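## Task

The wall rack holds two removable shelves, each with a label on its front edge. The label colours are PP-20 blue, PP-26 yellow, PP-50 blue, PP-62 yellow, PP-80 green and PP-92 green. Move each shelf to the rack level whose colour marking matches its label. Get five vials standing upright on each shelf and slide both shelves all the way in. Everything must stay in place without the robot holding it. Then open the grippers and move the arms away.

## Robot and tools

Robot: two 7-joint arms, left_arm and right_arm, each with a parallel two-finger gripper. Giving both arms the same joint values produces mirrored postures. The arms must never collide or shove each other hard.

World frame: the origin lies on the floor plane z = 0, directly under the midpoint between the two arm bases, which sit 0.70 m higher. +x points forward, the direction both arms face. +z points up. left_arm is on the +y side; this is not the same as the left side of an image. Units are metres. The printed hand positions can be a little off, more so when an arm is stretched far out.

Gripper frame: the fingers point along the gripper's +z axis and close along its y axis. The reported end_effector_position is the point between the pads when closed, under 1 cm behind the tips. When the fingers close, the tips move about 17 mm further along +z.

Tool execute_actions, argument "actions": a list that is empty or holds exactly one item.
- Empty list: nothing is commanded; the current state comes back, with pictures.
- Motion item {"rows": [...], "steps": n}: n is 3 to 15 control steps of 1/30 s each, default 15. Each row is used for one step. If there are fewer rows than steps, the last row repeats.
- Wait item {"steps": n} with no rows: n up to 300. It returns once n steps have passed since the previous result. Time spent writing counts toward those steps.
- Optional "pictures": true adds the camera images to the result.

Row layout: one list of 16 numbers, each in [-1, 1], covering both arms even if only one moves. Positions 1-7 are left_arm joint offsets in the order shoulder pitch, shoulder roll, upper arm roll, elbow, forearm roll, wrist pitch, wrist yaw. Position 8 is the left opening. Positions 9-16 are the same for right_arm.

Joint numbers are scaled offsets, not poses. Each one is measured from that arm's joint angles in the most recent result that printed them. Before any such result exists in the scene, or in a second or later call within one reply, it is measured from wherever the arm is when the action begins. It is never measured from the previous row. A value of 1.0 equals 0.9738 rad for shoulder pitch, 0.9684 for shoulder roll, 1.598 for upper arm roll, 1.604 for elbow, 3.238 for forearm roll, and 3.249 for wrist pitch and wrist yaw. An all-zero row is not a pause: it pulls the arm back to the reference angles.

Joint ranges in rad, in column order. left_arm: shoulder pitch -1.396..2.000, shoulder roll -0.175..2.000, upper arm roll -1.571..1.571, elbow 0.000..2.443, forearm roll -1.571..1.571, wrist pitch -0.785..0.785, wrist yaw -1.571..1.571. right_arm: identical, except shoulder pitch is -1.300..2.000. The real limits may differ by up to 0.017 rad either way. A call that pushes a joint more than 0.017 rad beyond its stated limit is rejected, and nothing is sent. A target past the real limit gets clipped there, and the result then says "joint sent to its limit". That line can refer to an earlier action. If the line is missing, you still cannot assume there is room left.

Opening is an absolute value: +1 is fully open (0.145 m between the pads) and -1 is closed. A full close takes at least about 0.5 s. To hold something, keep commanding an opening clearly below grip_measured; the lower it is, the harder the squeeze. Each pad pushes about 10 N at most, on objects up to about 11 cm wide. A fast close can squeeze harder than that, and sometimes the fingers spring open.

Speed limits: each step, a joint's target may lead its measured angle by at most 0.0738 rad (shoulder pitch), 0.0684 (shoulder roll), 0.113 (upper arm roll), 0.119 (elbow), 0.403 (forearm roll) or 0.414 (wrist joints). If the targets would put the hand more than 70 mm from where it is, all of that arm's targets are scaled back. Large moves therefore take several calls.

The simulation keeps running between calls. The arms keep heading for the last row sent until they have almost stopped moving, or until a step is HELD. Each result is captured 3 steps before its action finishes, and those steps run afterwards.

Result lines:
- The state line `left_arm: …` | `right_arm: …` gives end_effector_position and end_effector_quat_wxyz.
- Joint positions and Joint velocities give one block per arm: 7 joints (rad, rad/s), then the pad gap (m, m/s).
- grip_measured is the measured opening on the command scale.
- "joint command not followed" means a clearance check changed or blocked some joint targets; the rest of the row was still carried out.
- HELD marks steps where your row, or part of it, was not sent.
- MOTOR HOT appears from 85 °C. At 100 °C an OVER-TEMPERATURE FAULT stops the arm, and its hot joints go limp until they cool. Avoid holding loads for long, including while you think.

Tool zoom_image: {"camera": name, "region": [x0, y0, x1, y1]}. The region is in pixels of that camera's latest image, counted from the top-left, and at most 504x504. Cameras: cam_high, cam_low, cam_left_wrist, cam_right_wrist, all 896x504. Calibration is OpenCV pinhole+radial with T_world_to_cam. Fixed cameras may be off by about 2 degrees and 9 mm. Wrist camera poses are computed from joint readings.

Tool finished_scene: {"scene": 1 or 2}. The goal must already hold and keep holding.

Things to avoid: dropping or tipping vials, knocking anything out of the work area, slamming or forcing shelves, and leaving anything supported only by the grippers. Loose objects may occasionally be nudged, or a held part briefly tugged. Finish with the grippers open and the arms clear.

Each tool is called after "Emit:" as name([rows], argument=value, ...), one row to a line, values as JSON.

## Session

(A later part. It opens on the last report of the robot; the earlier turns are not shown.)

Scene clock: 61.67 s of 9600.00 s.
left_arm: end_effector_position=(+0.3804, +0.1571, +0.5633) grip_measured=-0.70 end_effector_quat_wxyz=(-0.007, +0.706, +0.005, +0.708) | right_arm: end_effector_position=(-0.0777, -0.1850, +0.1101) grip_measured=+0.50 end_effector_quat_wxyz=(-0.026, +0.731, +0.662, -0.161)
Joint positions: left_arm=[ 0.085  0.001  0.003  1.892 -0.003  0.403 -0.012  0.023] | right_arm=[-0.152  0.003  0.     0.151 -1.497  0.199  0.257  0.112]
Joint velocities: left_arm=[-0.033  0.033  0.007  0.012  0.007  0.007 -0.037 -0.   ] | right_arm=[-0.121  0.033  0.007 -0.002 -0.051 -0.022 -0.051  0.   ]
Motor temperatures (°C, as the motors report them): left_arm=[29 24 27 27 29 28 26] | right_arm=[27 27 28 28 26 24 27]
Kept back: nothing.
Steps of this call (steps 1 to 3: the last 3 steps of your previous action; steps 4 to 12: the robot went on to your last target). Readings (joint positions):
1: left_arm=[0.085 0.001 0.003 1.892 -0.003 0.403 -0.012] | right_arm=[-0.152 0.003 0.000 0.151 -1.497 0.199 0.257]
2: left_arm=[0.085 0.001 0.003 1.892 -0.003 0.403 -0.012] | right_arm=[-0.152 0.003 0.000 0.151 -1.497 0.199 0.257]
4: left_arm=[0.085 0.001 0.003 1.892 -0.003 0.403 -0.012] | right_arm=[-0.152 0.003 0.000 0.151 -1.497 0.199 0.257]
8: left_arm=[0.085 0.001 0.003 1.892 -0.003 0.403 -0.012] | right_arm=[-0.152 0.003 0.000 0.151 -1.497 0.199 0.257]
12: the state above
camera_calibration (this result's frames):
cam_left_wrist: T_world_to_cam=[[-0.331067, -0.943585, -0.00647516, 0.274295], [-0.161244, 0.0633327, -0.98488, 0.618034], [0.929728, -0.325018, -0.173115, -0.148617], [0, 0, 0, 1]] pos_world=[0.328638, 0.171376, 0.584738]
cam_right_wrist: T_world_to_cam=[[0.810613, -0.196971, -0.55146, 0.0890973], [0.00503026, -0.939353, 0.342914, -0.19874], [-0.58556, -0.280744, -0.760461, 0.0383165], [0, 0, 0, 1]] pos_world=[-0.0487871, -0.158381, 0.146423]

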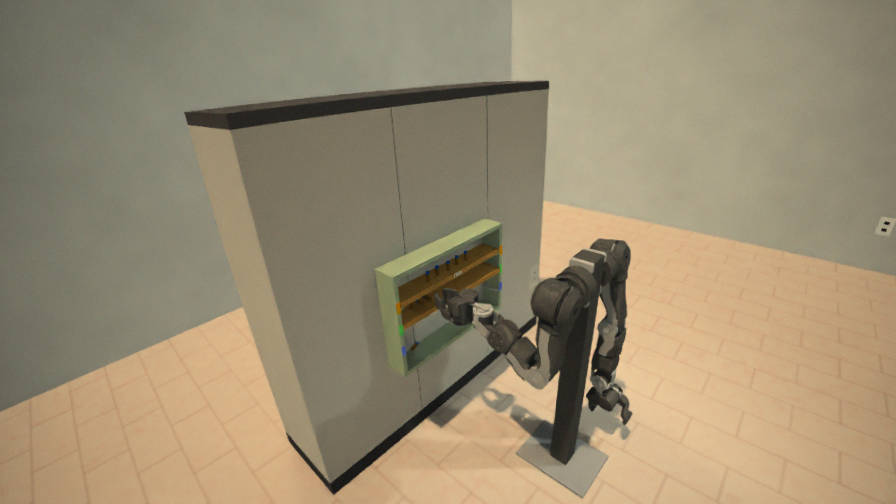

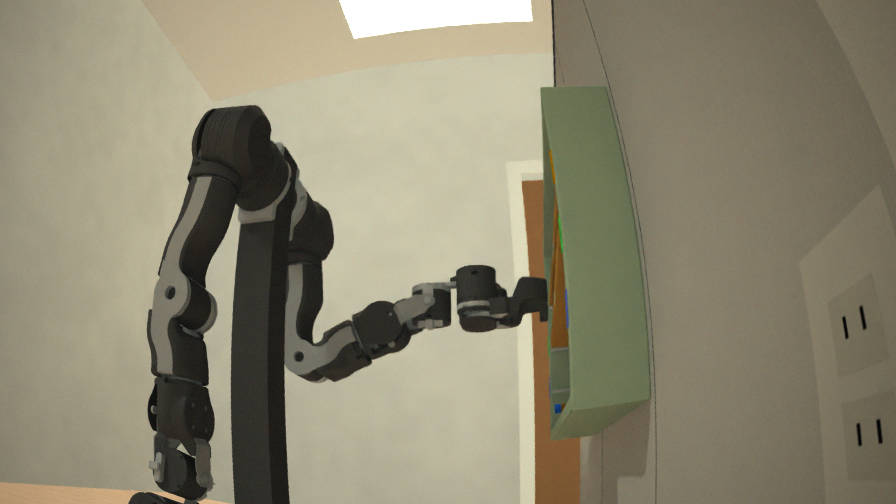

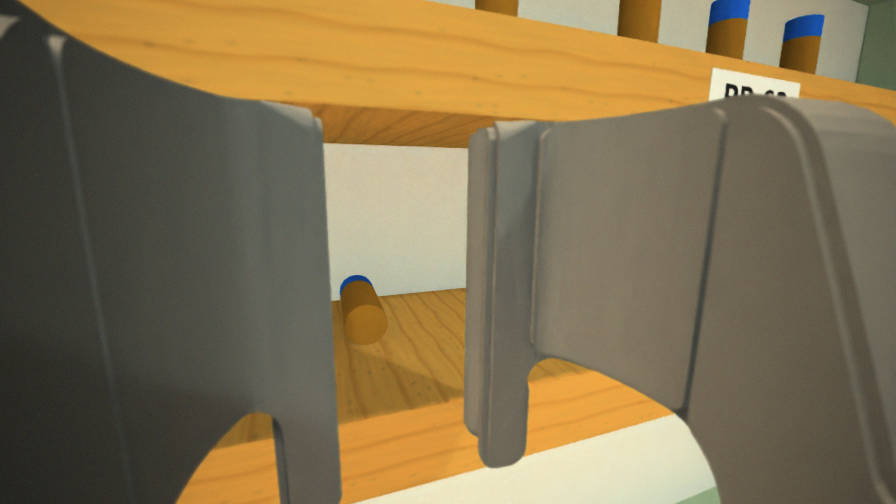

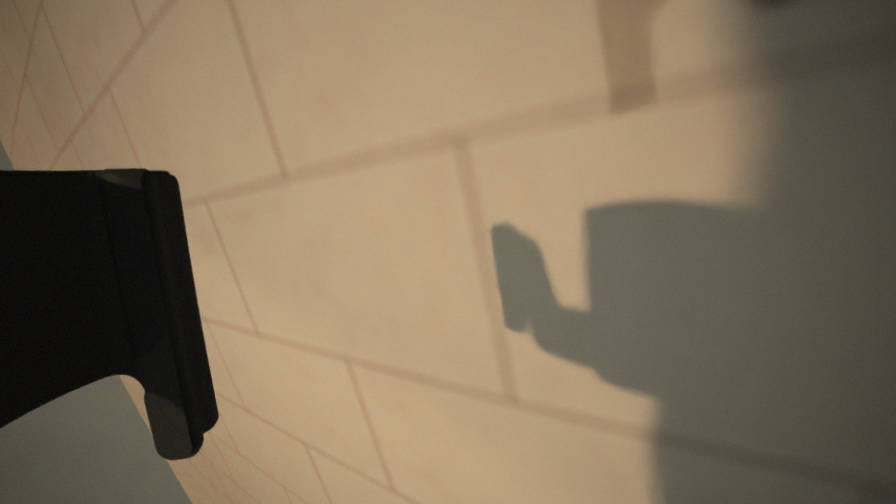

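Emit:
execute_actions([
  {"rows":[[0,0,0.006,0.005,0,0.002,0,-0.7,0,0,0,0,0,0,0,0.5],[0.019,0,0.006,-0.008,0,0.001,0,-0.7,0,0,0,0,0,0,0,0.5],[0.038,0,0.006,-0.021,0,0,0,-0.7,0,0,0,0,0,0,0,0.5],[0.057,0,0.006,-0.035,0,0,0,-0.7,0,0,0,0,0,0,0,0.5],[0.076,0,0.006,-0.048,0,-0.001,0,-0.7,0,0,0,0,0,0,0,0.5],[0.095,0,0.006,-0.062,0,-0.002,0,-0.7,0,0,0,0,0,0,0,0.5],[0.114,0,0.006,-0.075,0,-0.003,0,-0.7,0,0,0,0,0,0,0,0.5],[0.133,0,0.006,-0.089,0,-0.004,0,-0.7,0,0,0,0,0,0,0,0.5],[0.153,0,0.006,-0.104,0,-0.005,0,-0.7,0,0,0,0,0,0,0,0.5],[0.173,0,0.006,-0.12,0,-0.007,0,-0.7,0,0,0,0,0,0,0,0.5],[0.193,0,0.006,-0.136,0,-0.009,0,-0.7,0,0,0,0,0,0,0,0.5],[0.213,0,0.006,-0.152,0,-0.011,0,-0.7,0,0,0,0,0,0,0,0.5],[0.233,0,0.006,-0.168,0,-0.013,0,-0.7,0,0,0,0,0,0,0,0.5]],"steps":15},
])

Emit:
execute_actions([
  {"steps":12},
], pictures=true)

Scene clock: 62.23 s of 9600.00 s.
left_arm: end_effector_position=(+0.4273, +0.1608, +0.5648) grip_measured=-0.70 end_effector_quat_wxyz=(-0.009, +0.707, +0.009, +0.707) | right_arm: end_effector_position=(-0.0777, -0.1850, +0.1101) grip_measured=+0.50 end_effector_quat_wxyz=(-0.026, +0.731, +0.662, -0.161)
Joint positions: left_arm=[ 0.291  0.001  0.013  1.655 -0.003  0.376 -0.012  0.023] | right_arm=[-0.152  0.003  0.     0.151 -1.497  0.199  0.257  0.112]
Joint velocities: left_arm=[ 0.516 -0.033 -0.007 -0.696  0.051 -0.168  0.022 -0.   ] | right_arm=[ 0.077  0.011  0.007  0.002  0.051  0.022 -0.007 -0.   ]
Motor temperatures (°C, as the motors report them): left_arm=[29 24 27 27 29 28 26] | right_arm=[27 27 28 28 26 24 27]
Steps of this call (steps 1 to 5: the robot went on to your last target; steps 6 to 17: the first 12 steps of this action). Readings (joint positions):
6: left_arm=[0.085 0.000 0.007 1.894 -0.003 0.406 -0.012] | right_arm=[-0.152 0.003 0.000 0.151 -1.497 0.199 0.257]
7: left_arm=[0.093 0.000 0.012 1.887 -0.003 0.406 -0.012] | right_arm=[-0.152 0.003 0.000 0.151 -1.497 0.199 0.257]
9: left_arm=[0.140 0.001 0.013 1.841 -0.003 0.405 -0.012] | right_arm=[-0.152 0.003 0.000 0.151 -1.497 0.199 0.257]
13: left_arm=[0.211 0.001 0.013 1.755 -0.003 0.395 -0.012] | right_arm=[-0.152 0.003 0.000 0.151 -1.497 0.199 0.257]
17: the state above

Scene clock: 62.63 s of 9600.00 s.
left_arm: end_effector_position=(+0.4329, +0.1608, +0.5647) grip_measured=-0.70 end_effector_quat_wxyz=(-0.009, +0.706, +0.009, +0.708) | right_arm: end_effector_position=(-0.0777, -0.1850, +0.1101) grip_measured=+0.50 end_effector_quat_wxyz=(-0.026, +0.731, +0.662, -0.161)
Joint positions: left_arm=[ 0.314  0.001  0.013  1.622 -0.003  0.363 -0.012  0.023] | right_arm=[-0.152  0.003  0.     0.151 -1.497  0.199  0.257  0.112]
Joint velocities: left_arm=[-0.033  0.077 -0.007 -0.002 -0.007 -0.051 -0.051  0.   ] | right_arm=[-0.121  0.033 -0.012  0.002  0.007 -0.051 -0.037  0.   ]
Motor temperatures (°C, as the motors report them): left_arm=[29 24 27 27 29 28 26] | right_arm=[27 27 28 28 26 24 27]
Kept back: nothing.
Steps of this call (steps 1 to 3: the last 3 steps of your previous action; steps 4 to 12: the robot went on to your last target). Readings (joint positions):
1: left_arm=[0.310 0.001 0.013 1.629 -0.003 0.369 -0.012] | right_arm=[-0.152 0.003 0.000 0.151 -1.497 0.199 0.257]
2: left_arm=[0.318 0.001 0.013 1.621 -0.003 0.368 -0.012] | right_arm=[-0.152 0.003 0.000 0.151 -1.497 0.199 0.257]
4: left_arm=[0.314 0.001 0.013 1.622 -0.003 0.365 -0.012] | right_arm=[-0.152 0.003 0.000 0.151 -1.497 0.199 0.257]
8: left_arm=[0.314 0.001 0.013 1.622 -0.003 0.363 -0.012] | right_arm=[-0.152 0.003 0.000 0.151 -1.497 0.199 0.257]
12: the state above
camera_calibration (this result's frames):
cam_left_wrist: T_world_to_cam=[[-0.322556, -0.946547, -0.00249477, 0.289723], [-0.162904, 0.058109, -0.984929, 0.629236], [0.932427, -0.317289, -0.17294, -0.198488], [0, 0, 0, 1]] pos_world=[0.381033, 0.174694, 0.586149]
cam_right_wrist: T_world_to_cam=[[0.810613, -0.196971, -0.55146, 0.0890973], [0.00503026, -0.939353, 0.342914, -0.19874], [-0.58556, -0.280744, -0.760461, 0.0383165], [0, 0, 0, 1]] pos_world=[-0.0487871, -0.158381, 0.146423]

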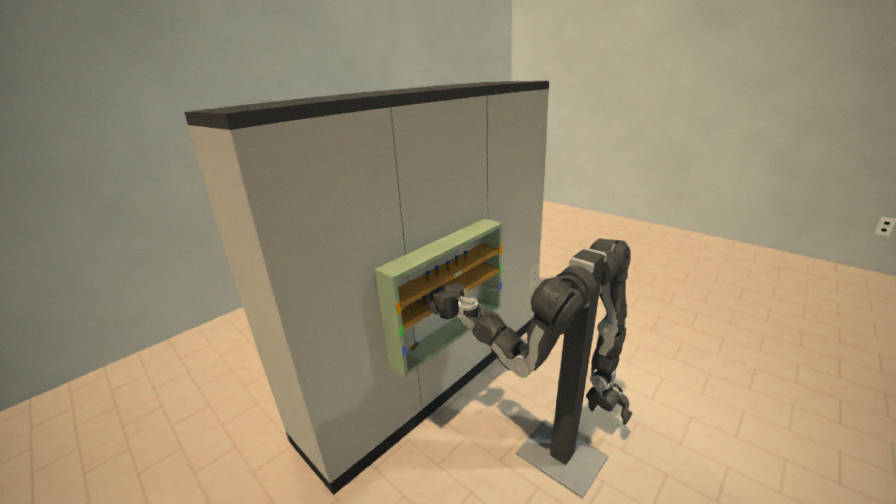

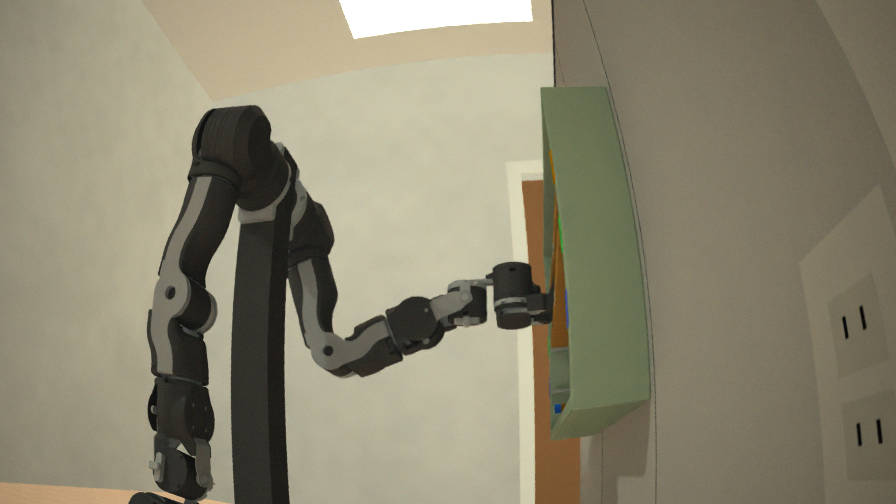

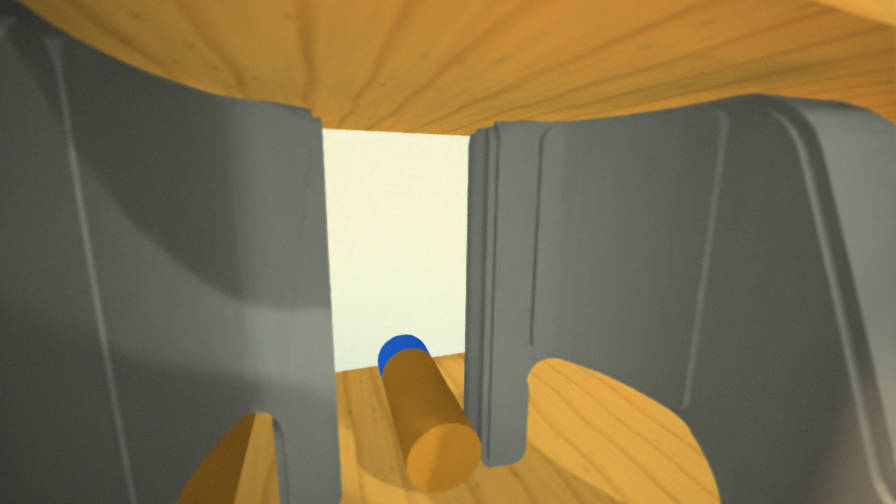

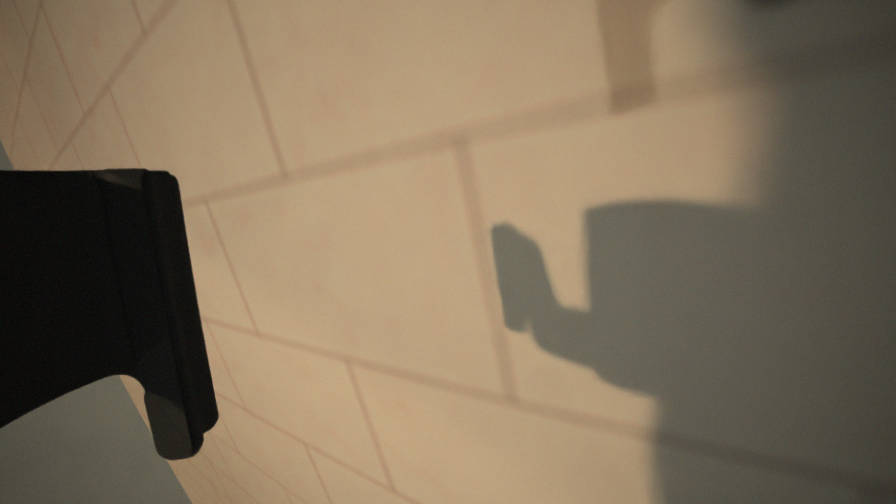

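Emit:
execute_actions([
  {"rows":[[0.02,0,-0.006,-0.017,0,-0.001,0,-0.7,0,0,0,0,0,0,0,0.5],[0.038,0,-0.006,-0.034,0,-0.003,0,-0.7,0,0,0,0,0,0,0,0.5],[0.038,0,-0.006,-0.034,0,-0.003,0,-0.7,0,0,0,0,0,0,0,0.5],[0.038,0,-0.006,-0.034,0,-0.003,0,-0.7,0,0,0,0,0,0,0,0.5],[0.038,0,-0.006,-0.034,0,-0.003,0,-0.78,0,0,0,0,0,0,0,0.5],[0.038,0,-0.006,-0.034,0,-0.003,0,-0.84,0,0,0,0,0,0,0,0.5],[0.038,0,-0.006,-0.034,0,-0.003,0,-0.9,0,0,0,0,0,0,0,0.5],[0.038,0,-0.006,-0.034,0,-0.003,0,-1,0,0,0,0,0,0,0,0.5]],"steps":13},
])

Emit:
execute_actions([
  {"rows":[[-0.02,0,0,0.019,0,0,0,-1,0,0,0,0,0,0,0,0.5],[-0.05,0,0,0.043,0,0.004,0,-1,0,0,0,0,0,0,0,0.5],[-0.08,0,0,0.067,0,0.007,0,-1,0,0,0,0,0,0,0,0.5],[-0.11,0,0,0.091,0,0.01,0,-1,0,0,0,0,0,0,0,0.5],[-0.14,0,0,0.114,0,0.012,0,-1,0,0,0,0,0,0,0,0.5],[-0.17,0,0,0.136,0,0.014,0,-1,0,0,0,0,0,0,0,0.5],[-0.2,0,0,0.157,0,0.015,0,-1,0,0,0,0,0,0,0,0.5],[-0.235,0,0,0.182,0,0.016,0,-1,0,0,0,0,0,0,0,0.5],[-0.27,0,0,0.207,0,0.017,0,-1,0,0,0,0,0,0,0,0.5],[-0.32,0,0,0.235,0,0.017,0,-1,0,0,0,0,0,0,0,0.5],[-0.37,0,0,0.263,0,0.017,0,-1,0,0,0,0,0,0,0,0.5],[-0.42,0,0,0.29,0,0.015,0,-1,0,0,0,0,0,0,0,0.5],[-0.5,0,0,0.32,0,0.013,0,-1,0,0,0,0,0,0,0,0.5],[-0.58,0,0,0.32,0,0.013,0,-1,0,0,0,0,0,0,0,0.5]],"steps":15},
])

Emit:
execute_actions([
  {"steps":12},
], pictures=true)

Scene clock: 63.40 s of 9600.00 s.
left_arm: end_effector_position=(+0.4422, +0.1571, +0.5645) grip_measured=-0.86 end_effector_quat_wxyz=(-0.006, +0.707, +0.005, +0.708) | right_arm: end_effector_position=(-0.0777, -0.1850, +0.1101) grip_measured=+0.50 end_effector_quat_wxyz=(-0.026, +0.731, +0.662, -0.161)
Joint positions: left_arm=[ 0.353  0.001  0.004  1.568 -0.002  0.348 -0.012  0.01 ] | right_arm=[-0.152  0.003  0.     0.151 -1.497  0.199  0.257  0.112]
Joint velocities: left_arm=[ 0.033 -0.055  0.012  0.012 -0.022  0.051  0.037  0.   ] | right_arm=[-0.055 -0.055 -0.007  0.012  0.081 -0.022 -0.007 -0.   ]
Motor temperatures (°C, as the motors report them): left_arm=[29 24 27 27 29 28 26] | right_arm=[27 27 28 28 26 24 27]
Steps of this call (steps 1 to 13: the robot went on to your last target; steps 14 to 23: the first 10 steps of this action). Readings (joint positions):
14: left_arm=[0.323 0.002 0.009 1.607 -0.003 0.357 -0.012] | right_arm=[-0.152 0.003 0.000 0.151 -1.497 0.199 0.257]
15: left_arm=[0.347 0.002 0.005 1.577 -0.003 0.352 -0.012] | right_arm=[-0.152 0.003 0.000 0.151 -1.497 0.199 0.257]
17: left_arm=[0.357 0.001 0.004 1.568 -0.003 0.352 -0.012] | right_arm=[-0.152 0.003 0.000 0.151 -1.497 0.199 0.257]
21: left_arm=[0.353 0.001 0.004 1.568 -0.002 0.348 -0.012] | right_arm=[-0.152 0.003 0.000 0.151 -1.497 0.199 0.257]
23: the state above

Scene clock: 63.90 s of 9600.00 s.
left_arm: end_effector_position=(+0.3498, +0.1570, +0.5604) grip_measured=-0.86 end_effector_quat_wxyz=(-0.007, +0.708, +0.005, +0.707) | right_arm: end_effector_position=(-0.0777, -0.1850, +0.1101) grip_measured=+0.50 end_effector_quat_wxyz=(-0.026, +0.731, +0.662, -0.161)
Joint positions: left_arm=[-0.057  0.001  0.004  2.026 -0.002  0.4   -0.012  0.01 ] | right_arm=[-0.152  0.003  0.     0.151 -1.497  0.199  0.257  0.112]
Joint velocities: left_arm=[-1.396  0.055  0.012  1.087  0.051 -0.022  0.007 -0.   ] | right_arm=[ 0.055  0.033 -0.007 -0.022  0.037  0.081 -0.066  0.   ]
Motor temperatures (°C, as the motors report them): left_arm=[29 24 27 27 29 28 26] | right_arm=[27 27 28 28 26 24 27]
Steps of this call (steps 1 to 3: the last 3 steps of your previous action; steps 4 to 15: the first 12 steps of this action, its rows measured from where the robot was after step 3). Readings (joint positions):
3: left_arm=[0.353 0.001 0.004 1.568 -0.002 0.348 -0.012] | right_arm=[-0.152 0.003 0.000 0.151 -1.497 0.199 0.257]
4: left_arm=[0.342 0.001 0.004 1.586 -0.002 0.349 -0.012] | right_arm=[-0.152 0.003 0.000 0.151 -1.497 0.199 0.257]
5: left_arm=[0.313 0.001 0.004 1.628 -0.002 0.355 -0.012] | right_arm=[-0.152 0.003 0.000 0.151 -1.497 0.199 0.257]
7: left_arm=[0.244 0.001 0.004 1.706 -0.002 0.369 -0.012] | right_arm=[-0.152 0.003 0.000 0.151 -1.497 0.199 0.257]
11: left_arm=[0.128 0.001 0.004 1.851 -0.002 0.392 -0.012] | right_arm=[-0.152 0.003 0.000 0.151 -1.497 0.199 0.257]
15: the state above

Scene clock: 64.30 s of 9600.00 s.
left_arm: end_effector_position=(+0.3225, +0.1569, +0.5306) grip_measured=-0.86 end_effector_quat_wxyz=(-0.007, +0.738, +0.004, +0.674) | right_arm: end_effector_position=(-0.0777, -0.1850, +0.1101) grip_measured=+0.50 end_effector_quat_wxyz=(-0.026, +0.731, +0.662, -0.161)
Joint positions: left_arm=[-0.213  0.001  0.004  2.083 -0.002  0.391 -0.012  0.01 ] | right_arm=[-0.152  0.003  0.     0.151 -1.497  0.199  0.257  0.112]
Joint velocities: left_arm=[ 0.011 -0.011 -0.012 -0.002 -0.037  0.007  0.007  0.   ] | right_arm=[-0.055 -0.055  0.007  0.002 -0.007 -0.007 -0.051  0.   ]
Motor temperatures (°C, as the motors report them): left_arm=[29 24 27 27 29 28 26] | right_arm=[27 27 28 28 26 24 27]
Kept back: nothing.
Steps of this call (steps 1 to 3: the last 3 steps of your previous action; steps 4 to 12: the robot went on to your last target). Readings (joint positions):
1: left_arm=[-0.116 0.001 0.004 2.071 -0.002 0.397 -0.012] | right_arm=[-0.152 0.003 0.000 0.151 -1.497 0.199 0.257]
2: left_arm=[-0.182 0.001 0.004 2.098 -0.002 0.387 -0.012] | right_arm=[-0.152 0.003 0.000 0.151 -1.497 0.199 0.257]
4: left_arm=[-0.234 0.001 0.004 2.071 -0.002 0.398 -0.012] | right_arm=[-0.152 0.003 0.000 0.151 -1.497 0.199 0.257]
8: left_arm=[-0.208 0.001 0.004 2.084 -0.002 0.391 -0.012] | right_arm=[-0.152 0.003 0.000 0.151 -1.497 0.199 0.257]
12: the state above
camera_calibration (this result's frames):
cam_left_wrist: T_world_to_cam=[[-0.330773, -0.943372, 0.0252815, 0.237758], [-0.252785, 0.0627596, -0.965485, 0.59581], [0.909224, -0.325747, -0.259229, -0.0480502], [0, 0, 0, 1]] pos_world=[0.272944, 0.171249, 0.556779]
cam_right_wrist: T_world_to_cam=[[0.810613, -0.196971, -0.55146, 0.0890973], [0.00503026, -0.939353, 0.342914, -0.19874], [-0.58556, -0.280744, -0.760461, 0.0383165], [0, 0, 0, 1]] pos_world=[-0.0487871, -0.158381, 0.146423]

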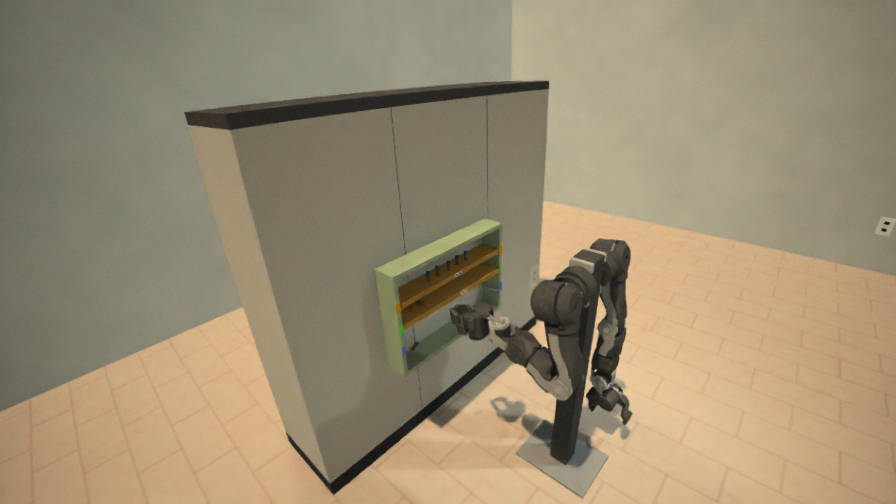

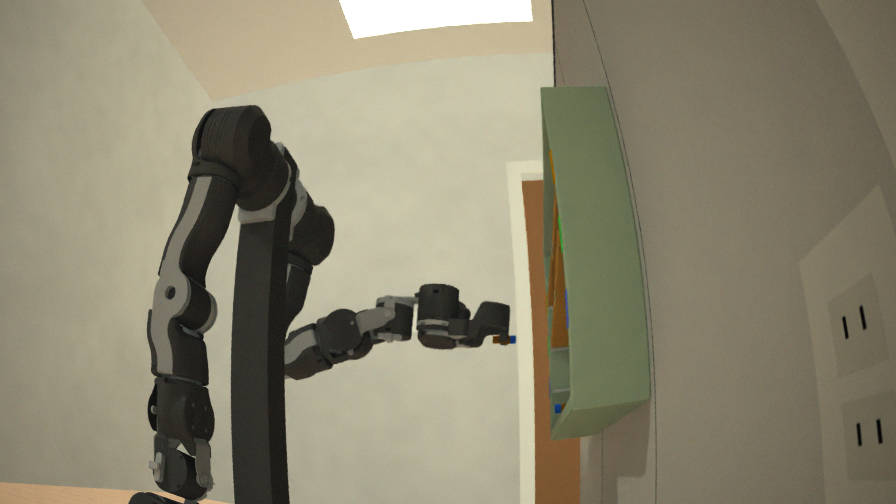

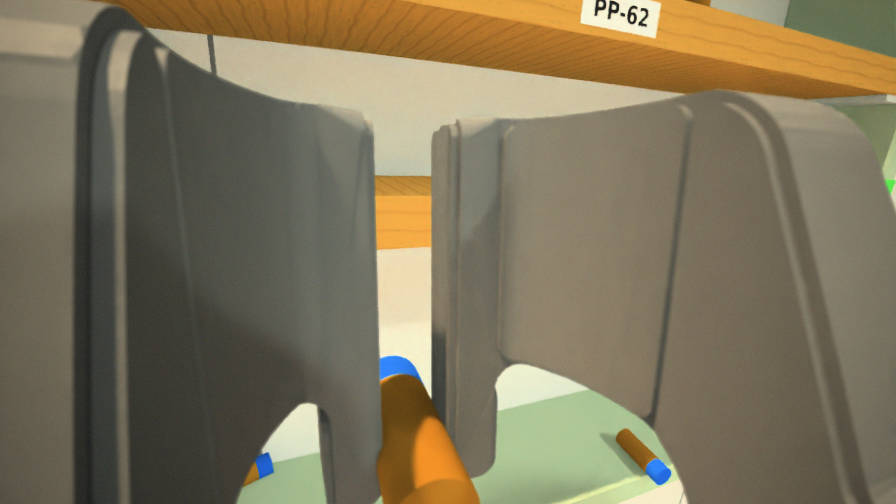

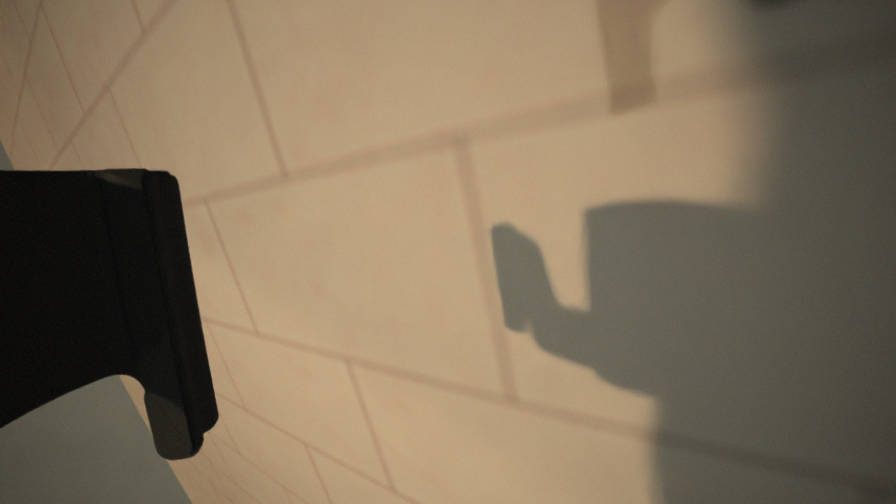

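Emit:
execute_actions([
  {"rows":[[0,0,0,-0.07,0,-0.03,0,-1,0,0,0,0,0,0,0,0.5],[0,0,0,-0.14,0,-0.06,0,-1,0,0,0,0,0,0,0,0.5],[0,0,0,-0.21,0,-0.09,0,-1,0,0,0,0,0,0,0,0.5],[0.03,0,0,-0.28,0,-0.12,0,-1,0,0,0,0,0,0,0,0.5],[0.07,0,0,-0.35,0,-0.15,0,-1,0,0,0,0,0,0,0,0.5],[0.12,0,0,-0.41,0,-0.18,0,-1,0,0,0,0,0,0,0,0.5],[0.17,0,0,-0.46,0,-0.2,0,-1,0,0,0,0,0,0,0,0.5],[0.22,0,0,-0.51,0,-0.22,0,-1,0,0,0,0,0,0,0,0.5],[0.276,0,0,-0.555,0,-0.23,0,-1,0,0,0,0,0,0,0,0.5],[0.33,0,0,-0.6,0,-0.24,0,-1,0,0,0,0,0,0,0,0.5],[0.38,0,0,-0.64,0,-0.245,0,-1,0,0,0,0,0,0,0,0.5],[0.43,0,0,-0.68,0,-0.25,0,-1,0,0,0,0,0,0,0,0.5],[0.47,0,0,-0.715,0,-0.25,0,-1,0,0,0,0,0,0,0,0.5],[0.5,0,0,-0.74,0,-0.25,0,-1,0,0,0,0,0,0,0,0.5],[0.5,0,0,-0.751,0,-0.25,0,-1,0,0,0,0,0,0,0,0.5]],"steps":15},
])

Emit:
execute_actions([
  {"steps":15},
])

Emit:
execute_actions([
  {"rows":[[0,0,0,0,0,0,0,-0.9,0,0,0,0,0,0,0,0.5],[0,0,0,0,0,0,0,-0.85,0,0,0,0,0,0,0,0.5],[0,0,0,0,0,0,0,-0.82,0,0,0,0,0,0,0,0.5],[0,0,0,0,0,0,0,-0.72,0,0,0,0,0,0,0,0.5],[0,0,0,0,0,0,0,-0.72,0,0,0,0,0,0,0,0.5],[-0.01,0,0,0.04,0,0.035,0,-0.72,0,0,0,0,0,0,0,0.5],[-0.015,0,0,0.08,0,0.07,0,-0.72,0,0,0,0,0,0,0,0.5],[-0.015,0,0,0.11,0,0.105,0,-0.72,0,0,0,0,0,0,0,0.5],[-0.01,0,0,0.14,0,0.14,0,-0.72,0,0,0,0,0,0,0,0.5],[0,0,0,0.16,0,0.175,0,-0.72,0,0,0,0,0,0,0,0.5],[0.02,0,0,0.176,0,0.212,0,-0.72,0,0,0,0,0,0,0,0.5],[0.06,0,0,0.176,0,0.25,0,-0.72,0,0,0,0,0,0,0,0.5],[0.11,0,0,0.17,0,0.29,0,-0.72,0,0,0,0,0,0,0,0.5],[0.16,0,0,0.16,0,0.33,0,-0.72,0,0,0,0,0,0,0,0.5],[0.217,0,0,0.14,0,0.369,0,-0.72,0,0,0,0,0,0,0,0.5]],"steps":15},
])

Emit:
execute_actions([
  {"steps":18},
], pictures=true)

Scene clock: 65.07 s of 9600.00 s.
left_arm: end_effector_position=(+0.4078, +0.1568, +0.4037) grip_measured=-0.86 end_effector_quat_wxyz=(-0.006, +0.703, +0.005, +0.711) | right_arm: end_effector_position=(-0.0777, -0.1850, +0.1101) grip_measured=+0.50 end_effector_quat_wxyz=(-0.026, +0.731, +0.662, -0.161)
Joint positions: left_arm=[ 0.199  0.001  0.004  0.998 -0.002 -0.385 -0.012  0.01 ] | right_arm=[-0.152  0.003  0.     0.151 -1.497  0.199  0.257  0.112]
Joint velocities: left_arm=[ 1.308  0.011  0.012 -1.487 -0.081 -0.3   -0.022  0.   ] | right_arm=[ 0.077 -0.077 -0.012 -0.007 -0.007  0.037 -0.037  0.   ]
Motor temperatures (°C, as the motors report them): left_arm=[29 24 27 27 29 28 26] | right_arm=[27 27 28 28 26 24 27]
Steps of this call (steps 1 to 11: the robot went on to your last target; steps 12 to 23: the first 12 steps of this action). Readings (joint positions):
12: left_arm=[-0.203 0.001 0.004 2.027 -0.001 0.334 -0.012] | right_arm=[-0.152 0.003 0.000 0.151 -1.497 0.199 0.257]
13: left_arm=[-0.195 0.001 0.004 1.925 -0.001 0.269 -0.012] | right_arm=[-0.152 0.003 0.000 0.151 -1.497 0.199 0.257]
15: left_arm=[-0.200 0.001 0.004 1.714 -0.002 0.112 -0.012] | right_arm=[-0.152 0.003 0.000 0.151 -1.497 0.199 0.257]
19: left_arm=[0.010 0.001 0.004 1.281 -0.002 -0.229 -0.012] | right_arm=[-0.152 0.003 0.000 0.151 -1.497 0.199 0.257]
23: the state above

Scene clock: 65.57 s of 9600.00 s.
left_arm: end_effector_position=(+0.4199, +0.1567, +0.3977) grip_measured=-0.86 end_effector_quat_wxyz=(-0.006, +0.705, +0.004, +0.709) | right_arm: end_effector_position=(-0.0777, -0.1850, +0.1101) grip_measured=+0.50 end_effector_quat_wxyz=(-0.026, +0.731, +0.662, -0.161)
Joint positions: left_arm=[ 0.273  0.001  0.004  0.879 -0.002 -0.424 -0.012  0.01 ] | right_arm=[-0.152  0.003  0.     0.151 -1.497  0.199  0.257  0.112]
Joint velocities: left_arm=[-0.077  0.055 -0.002  0.007  0.007  0.081  0.022 -0.   ] | right_arm=[-0.011  0.011 -0.007 -0.002  0.037  0.007 -0.007 -0.   ]
Motor temperatures (°C, as the motors report them): left_arm=[29 24 27 27 29 28 26] | right_arm=[27 27 28 28 26 24 27]
Kept back: nothing.
Steps of this call (steps 1 to 3: the last 3 steps of your previous action; steps 4 to 15: the robot went on to your last target). Readings (joint positions):
1: left_arm=[0.246 0.001 0.004 0.943 -0.002 -0.400 -0.012] | right_arm=[-0.152 0.003 0.000 0.151 -1.497 0.199 0.257]
2: left_arm=[0.282 0.001 0.004 0.904 -0.002 -0.408 -0.012] | right_arm=[-0.152 0.003 0.000 0.151 -1.497 0.199 0.257]
4: left_arm=[0.290 0.001 0.004 0.889 -0.002 -0.419 -0.012] | right_arm=[-0.152 0.003 0.000 0.151 -1.497 0.199 0.257]
8: left_arm=[0.271 0.001 0.004 0.879 -0.002 -0.426 -0.012] | right_arm=[-0.152 0.003 0.000 0.151 -1.497 0.199 0.257]
15: the state above

Scene clock: 65.97 s of 9600.00 s.
left_arm: end_effector_position=(+0.4395, +0.1570, +0.4178) grip_measured=-0.72 end_effector_quat_wxyz=(-0.007, +0.812, +0.004, +0.583) | right_arm: end_effector_position=(-0.0777, -0.1850, +0.1101) grip_measured=+0.50 end_effector_quat_wxyz=(-0.026, +0.731, +0.662, -0.161)
Joint positions: left_arm=[ 0.323  0.001  0.004  1.164 -0.002  0.242 -0.012  0.021] | right_arm=[-0.152  0.003  0.     0.151 -1.497  0.199  0.257  0.112]
Joint velocities: left_arm=[ 0.934 -0.011  0.007 -0.11  -0.022  2.908 -0.007 -0.   ] | right_arm=[-0.033  0.011 -0.007  0.007 -0.007 -0.051 -0.007 -0.   ]
Motor temperatures (°C, as the motors report them): left_arm=[29 24 27 27 29 28 26] | right_arm=[27 27 28 28 26 24 27]
Steps of this call (steps 1 to 12: the first 12 steps of this action). Readings (joint positions):
1: left_arm=[0.273 0.001 0.004 0.879 -0.002 -0.424 -0.012] | right_arm=[-0.152 0.003 0.000 0.151 -1.497 0.199 0.257]
2: left_arm=[0.273 0.001 0.004 0.879 -0.002 -0.424 -0.012] | right_arm=[-0.152 0.003 0.000 0.151 -1.497 0.199 0.257]
4: left_arm=[0.273 0.001 0.004 0.879 -0.002 -0.424 -0.012] | right_arm=[-0.152 0.003 0.000 0.151 -1.497 0.199 0.257]
8: left_arm=[0.247 0.001 0.004 1.045 -0.002 -0.200 -0.012] | right_arm=[-0.152 0.003 0.000 0.151 -1.497 0.199 0.257]
12: the state above

Scene clock: 66.57 s of 9600.00 s.
left_arm: end_effector_position=(+0.4366, +0.1568, +0.3948) grip_measured=-0.72 end_effector_quat_wxyz=(-0.006, +0.917, +0.004, +0.398) | right_arm: end_effector_position=(-0.0777, -0.1850, +0.1101) grip_measured=+0.50 end_effector_quat_wxyz=(-0.026, +0.731, +0.662, -0.161)
Joint positions: left_arm=[ 0.484  0.001  0.004  1.106 -0.002  0.772 -0.012  0.021] | right_arm=[-0.152  0.003  0.     0.151 -1.497  0.199  0.257  0.112]
Joint velocities: left_arm=[ 0.055  0.011  0.007 -0.017 -0.037 -0.037 -0.022  0.   ] | right_arm=[ 0.011 -0.011 -0.012  0.002 -0.007 -0.066 -0.037  0.   ]
Motor temperatures (°C, as the motors report them): left_arm=[29 24 26 27 29 28 26] | right_arm=[27 27 28 28 26 24 27]
Kept back: nothing.
Steps of this call (steps 1 to 3: the last 3 steps of your previous action; steps 4 to 18: the robot went on to your last target). Readings (joint positions):
1: left_arm=[0.367 0.001 0.004 1.153 -0.002 0.368 -0.012] | right_arm=[-0.152 0.003 0.000 0.151 -1.497 0.199 0.257]
2: left_arm=[0.419 0.001 0.004 1.136 -0.002 0.497 -0.012] | right_arm=[-0.152 0.003 0.000 0.151 -1.497 0.199 0.257]
4: left_arm=[0.511 0.001 0.004 1.106 -0.001 0.705 -0.012] | right_arm=[-0.152 0.003 0.000 0.151 -1.497 0.199 0.257]
8: left_arm=[0.478 0.001 0.004 1.106 -0.002 0.756 -0.012] | right_arm=[-0.152 0.003 0.000 0.151 -1.497 0.199 0.257]
18: the state above
camera_calibration (this result's frames):
cam_left_wrist: T_world_to_cam=[[-0.243047, -0.942914, 0.227688, 0.160591], [-0.792927, 0.0579191, -0.606558, 0.588481], [0.558744, -0.327962, -0.761738, 0.164673], [0, 0, 0, 1]] pos_world=[0.413643, 0.171346, 0.445821]
cam_right_wrist: T_world_to_cam=[[0.810613, -0.196971, -0.55146, 0.0890973], [0.00503026, -0.939353, 0.342914, -0.19874], [-0.58556, -0.280744, -0.760461, 0.0383165], [0, 0, 0, 1]] pos_world=[-0.0487871, -0.158381, 0.146423]

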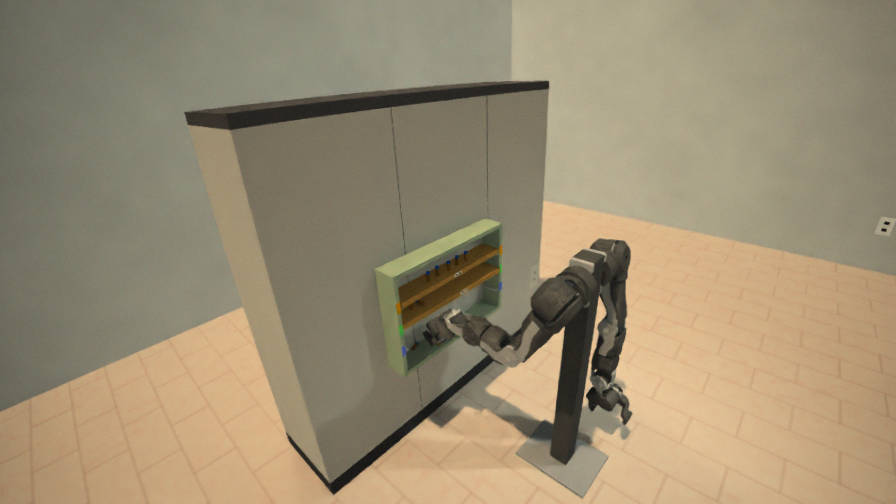

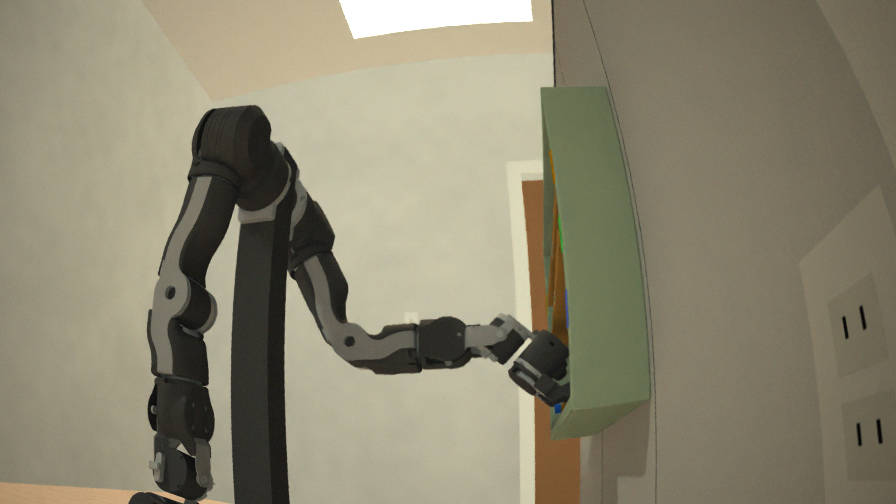

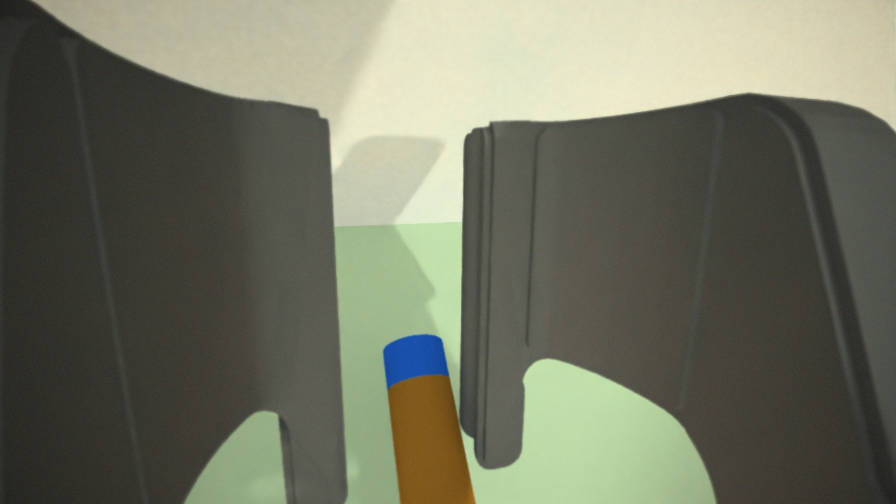

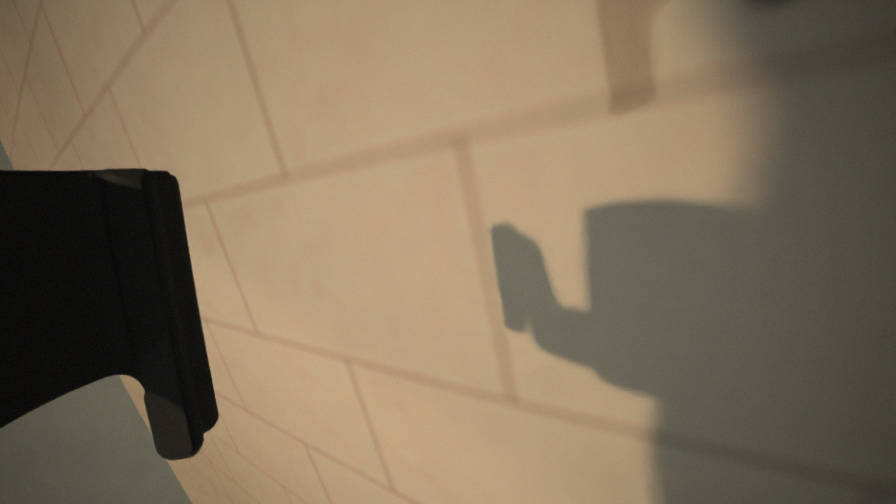

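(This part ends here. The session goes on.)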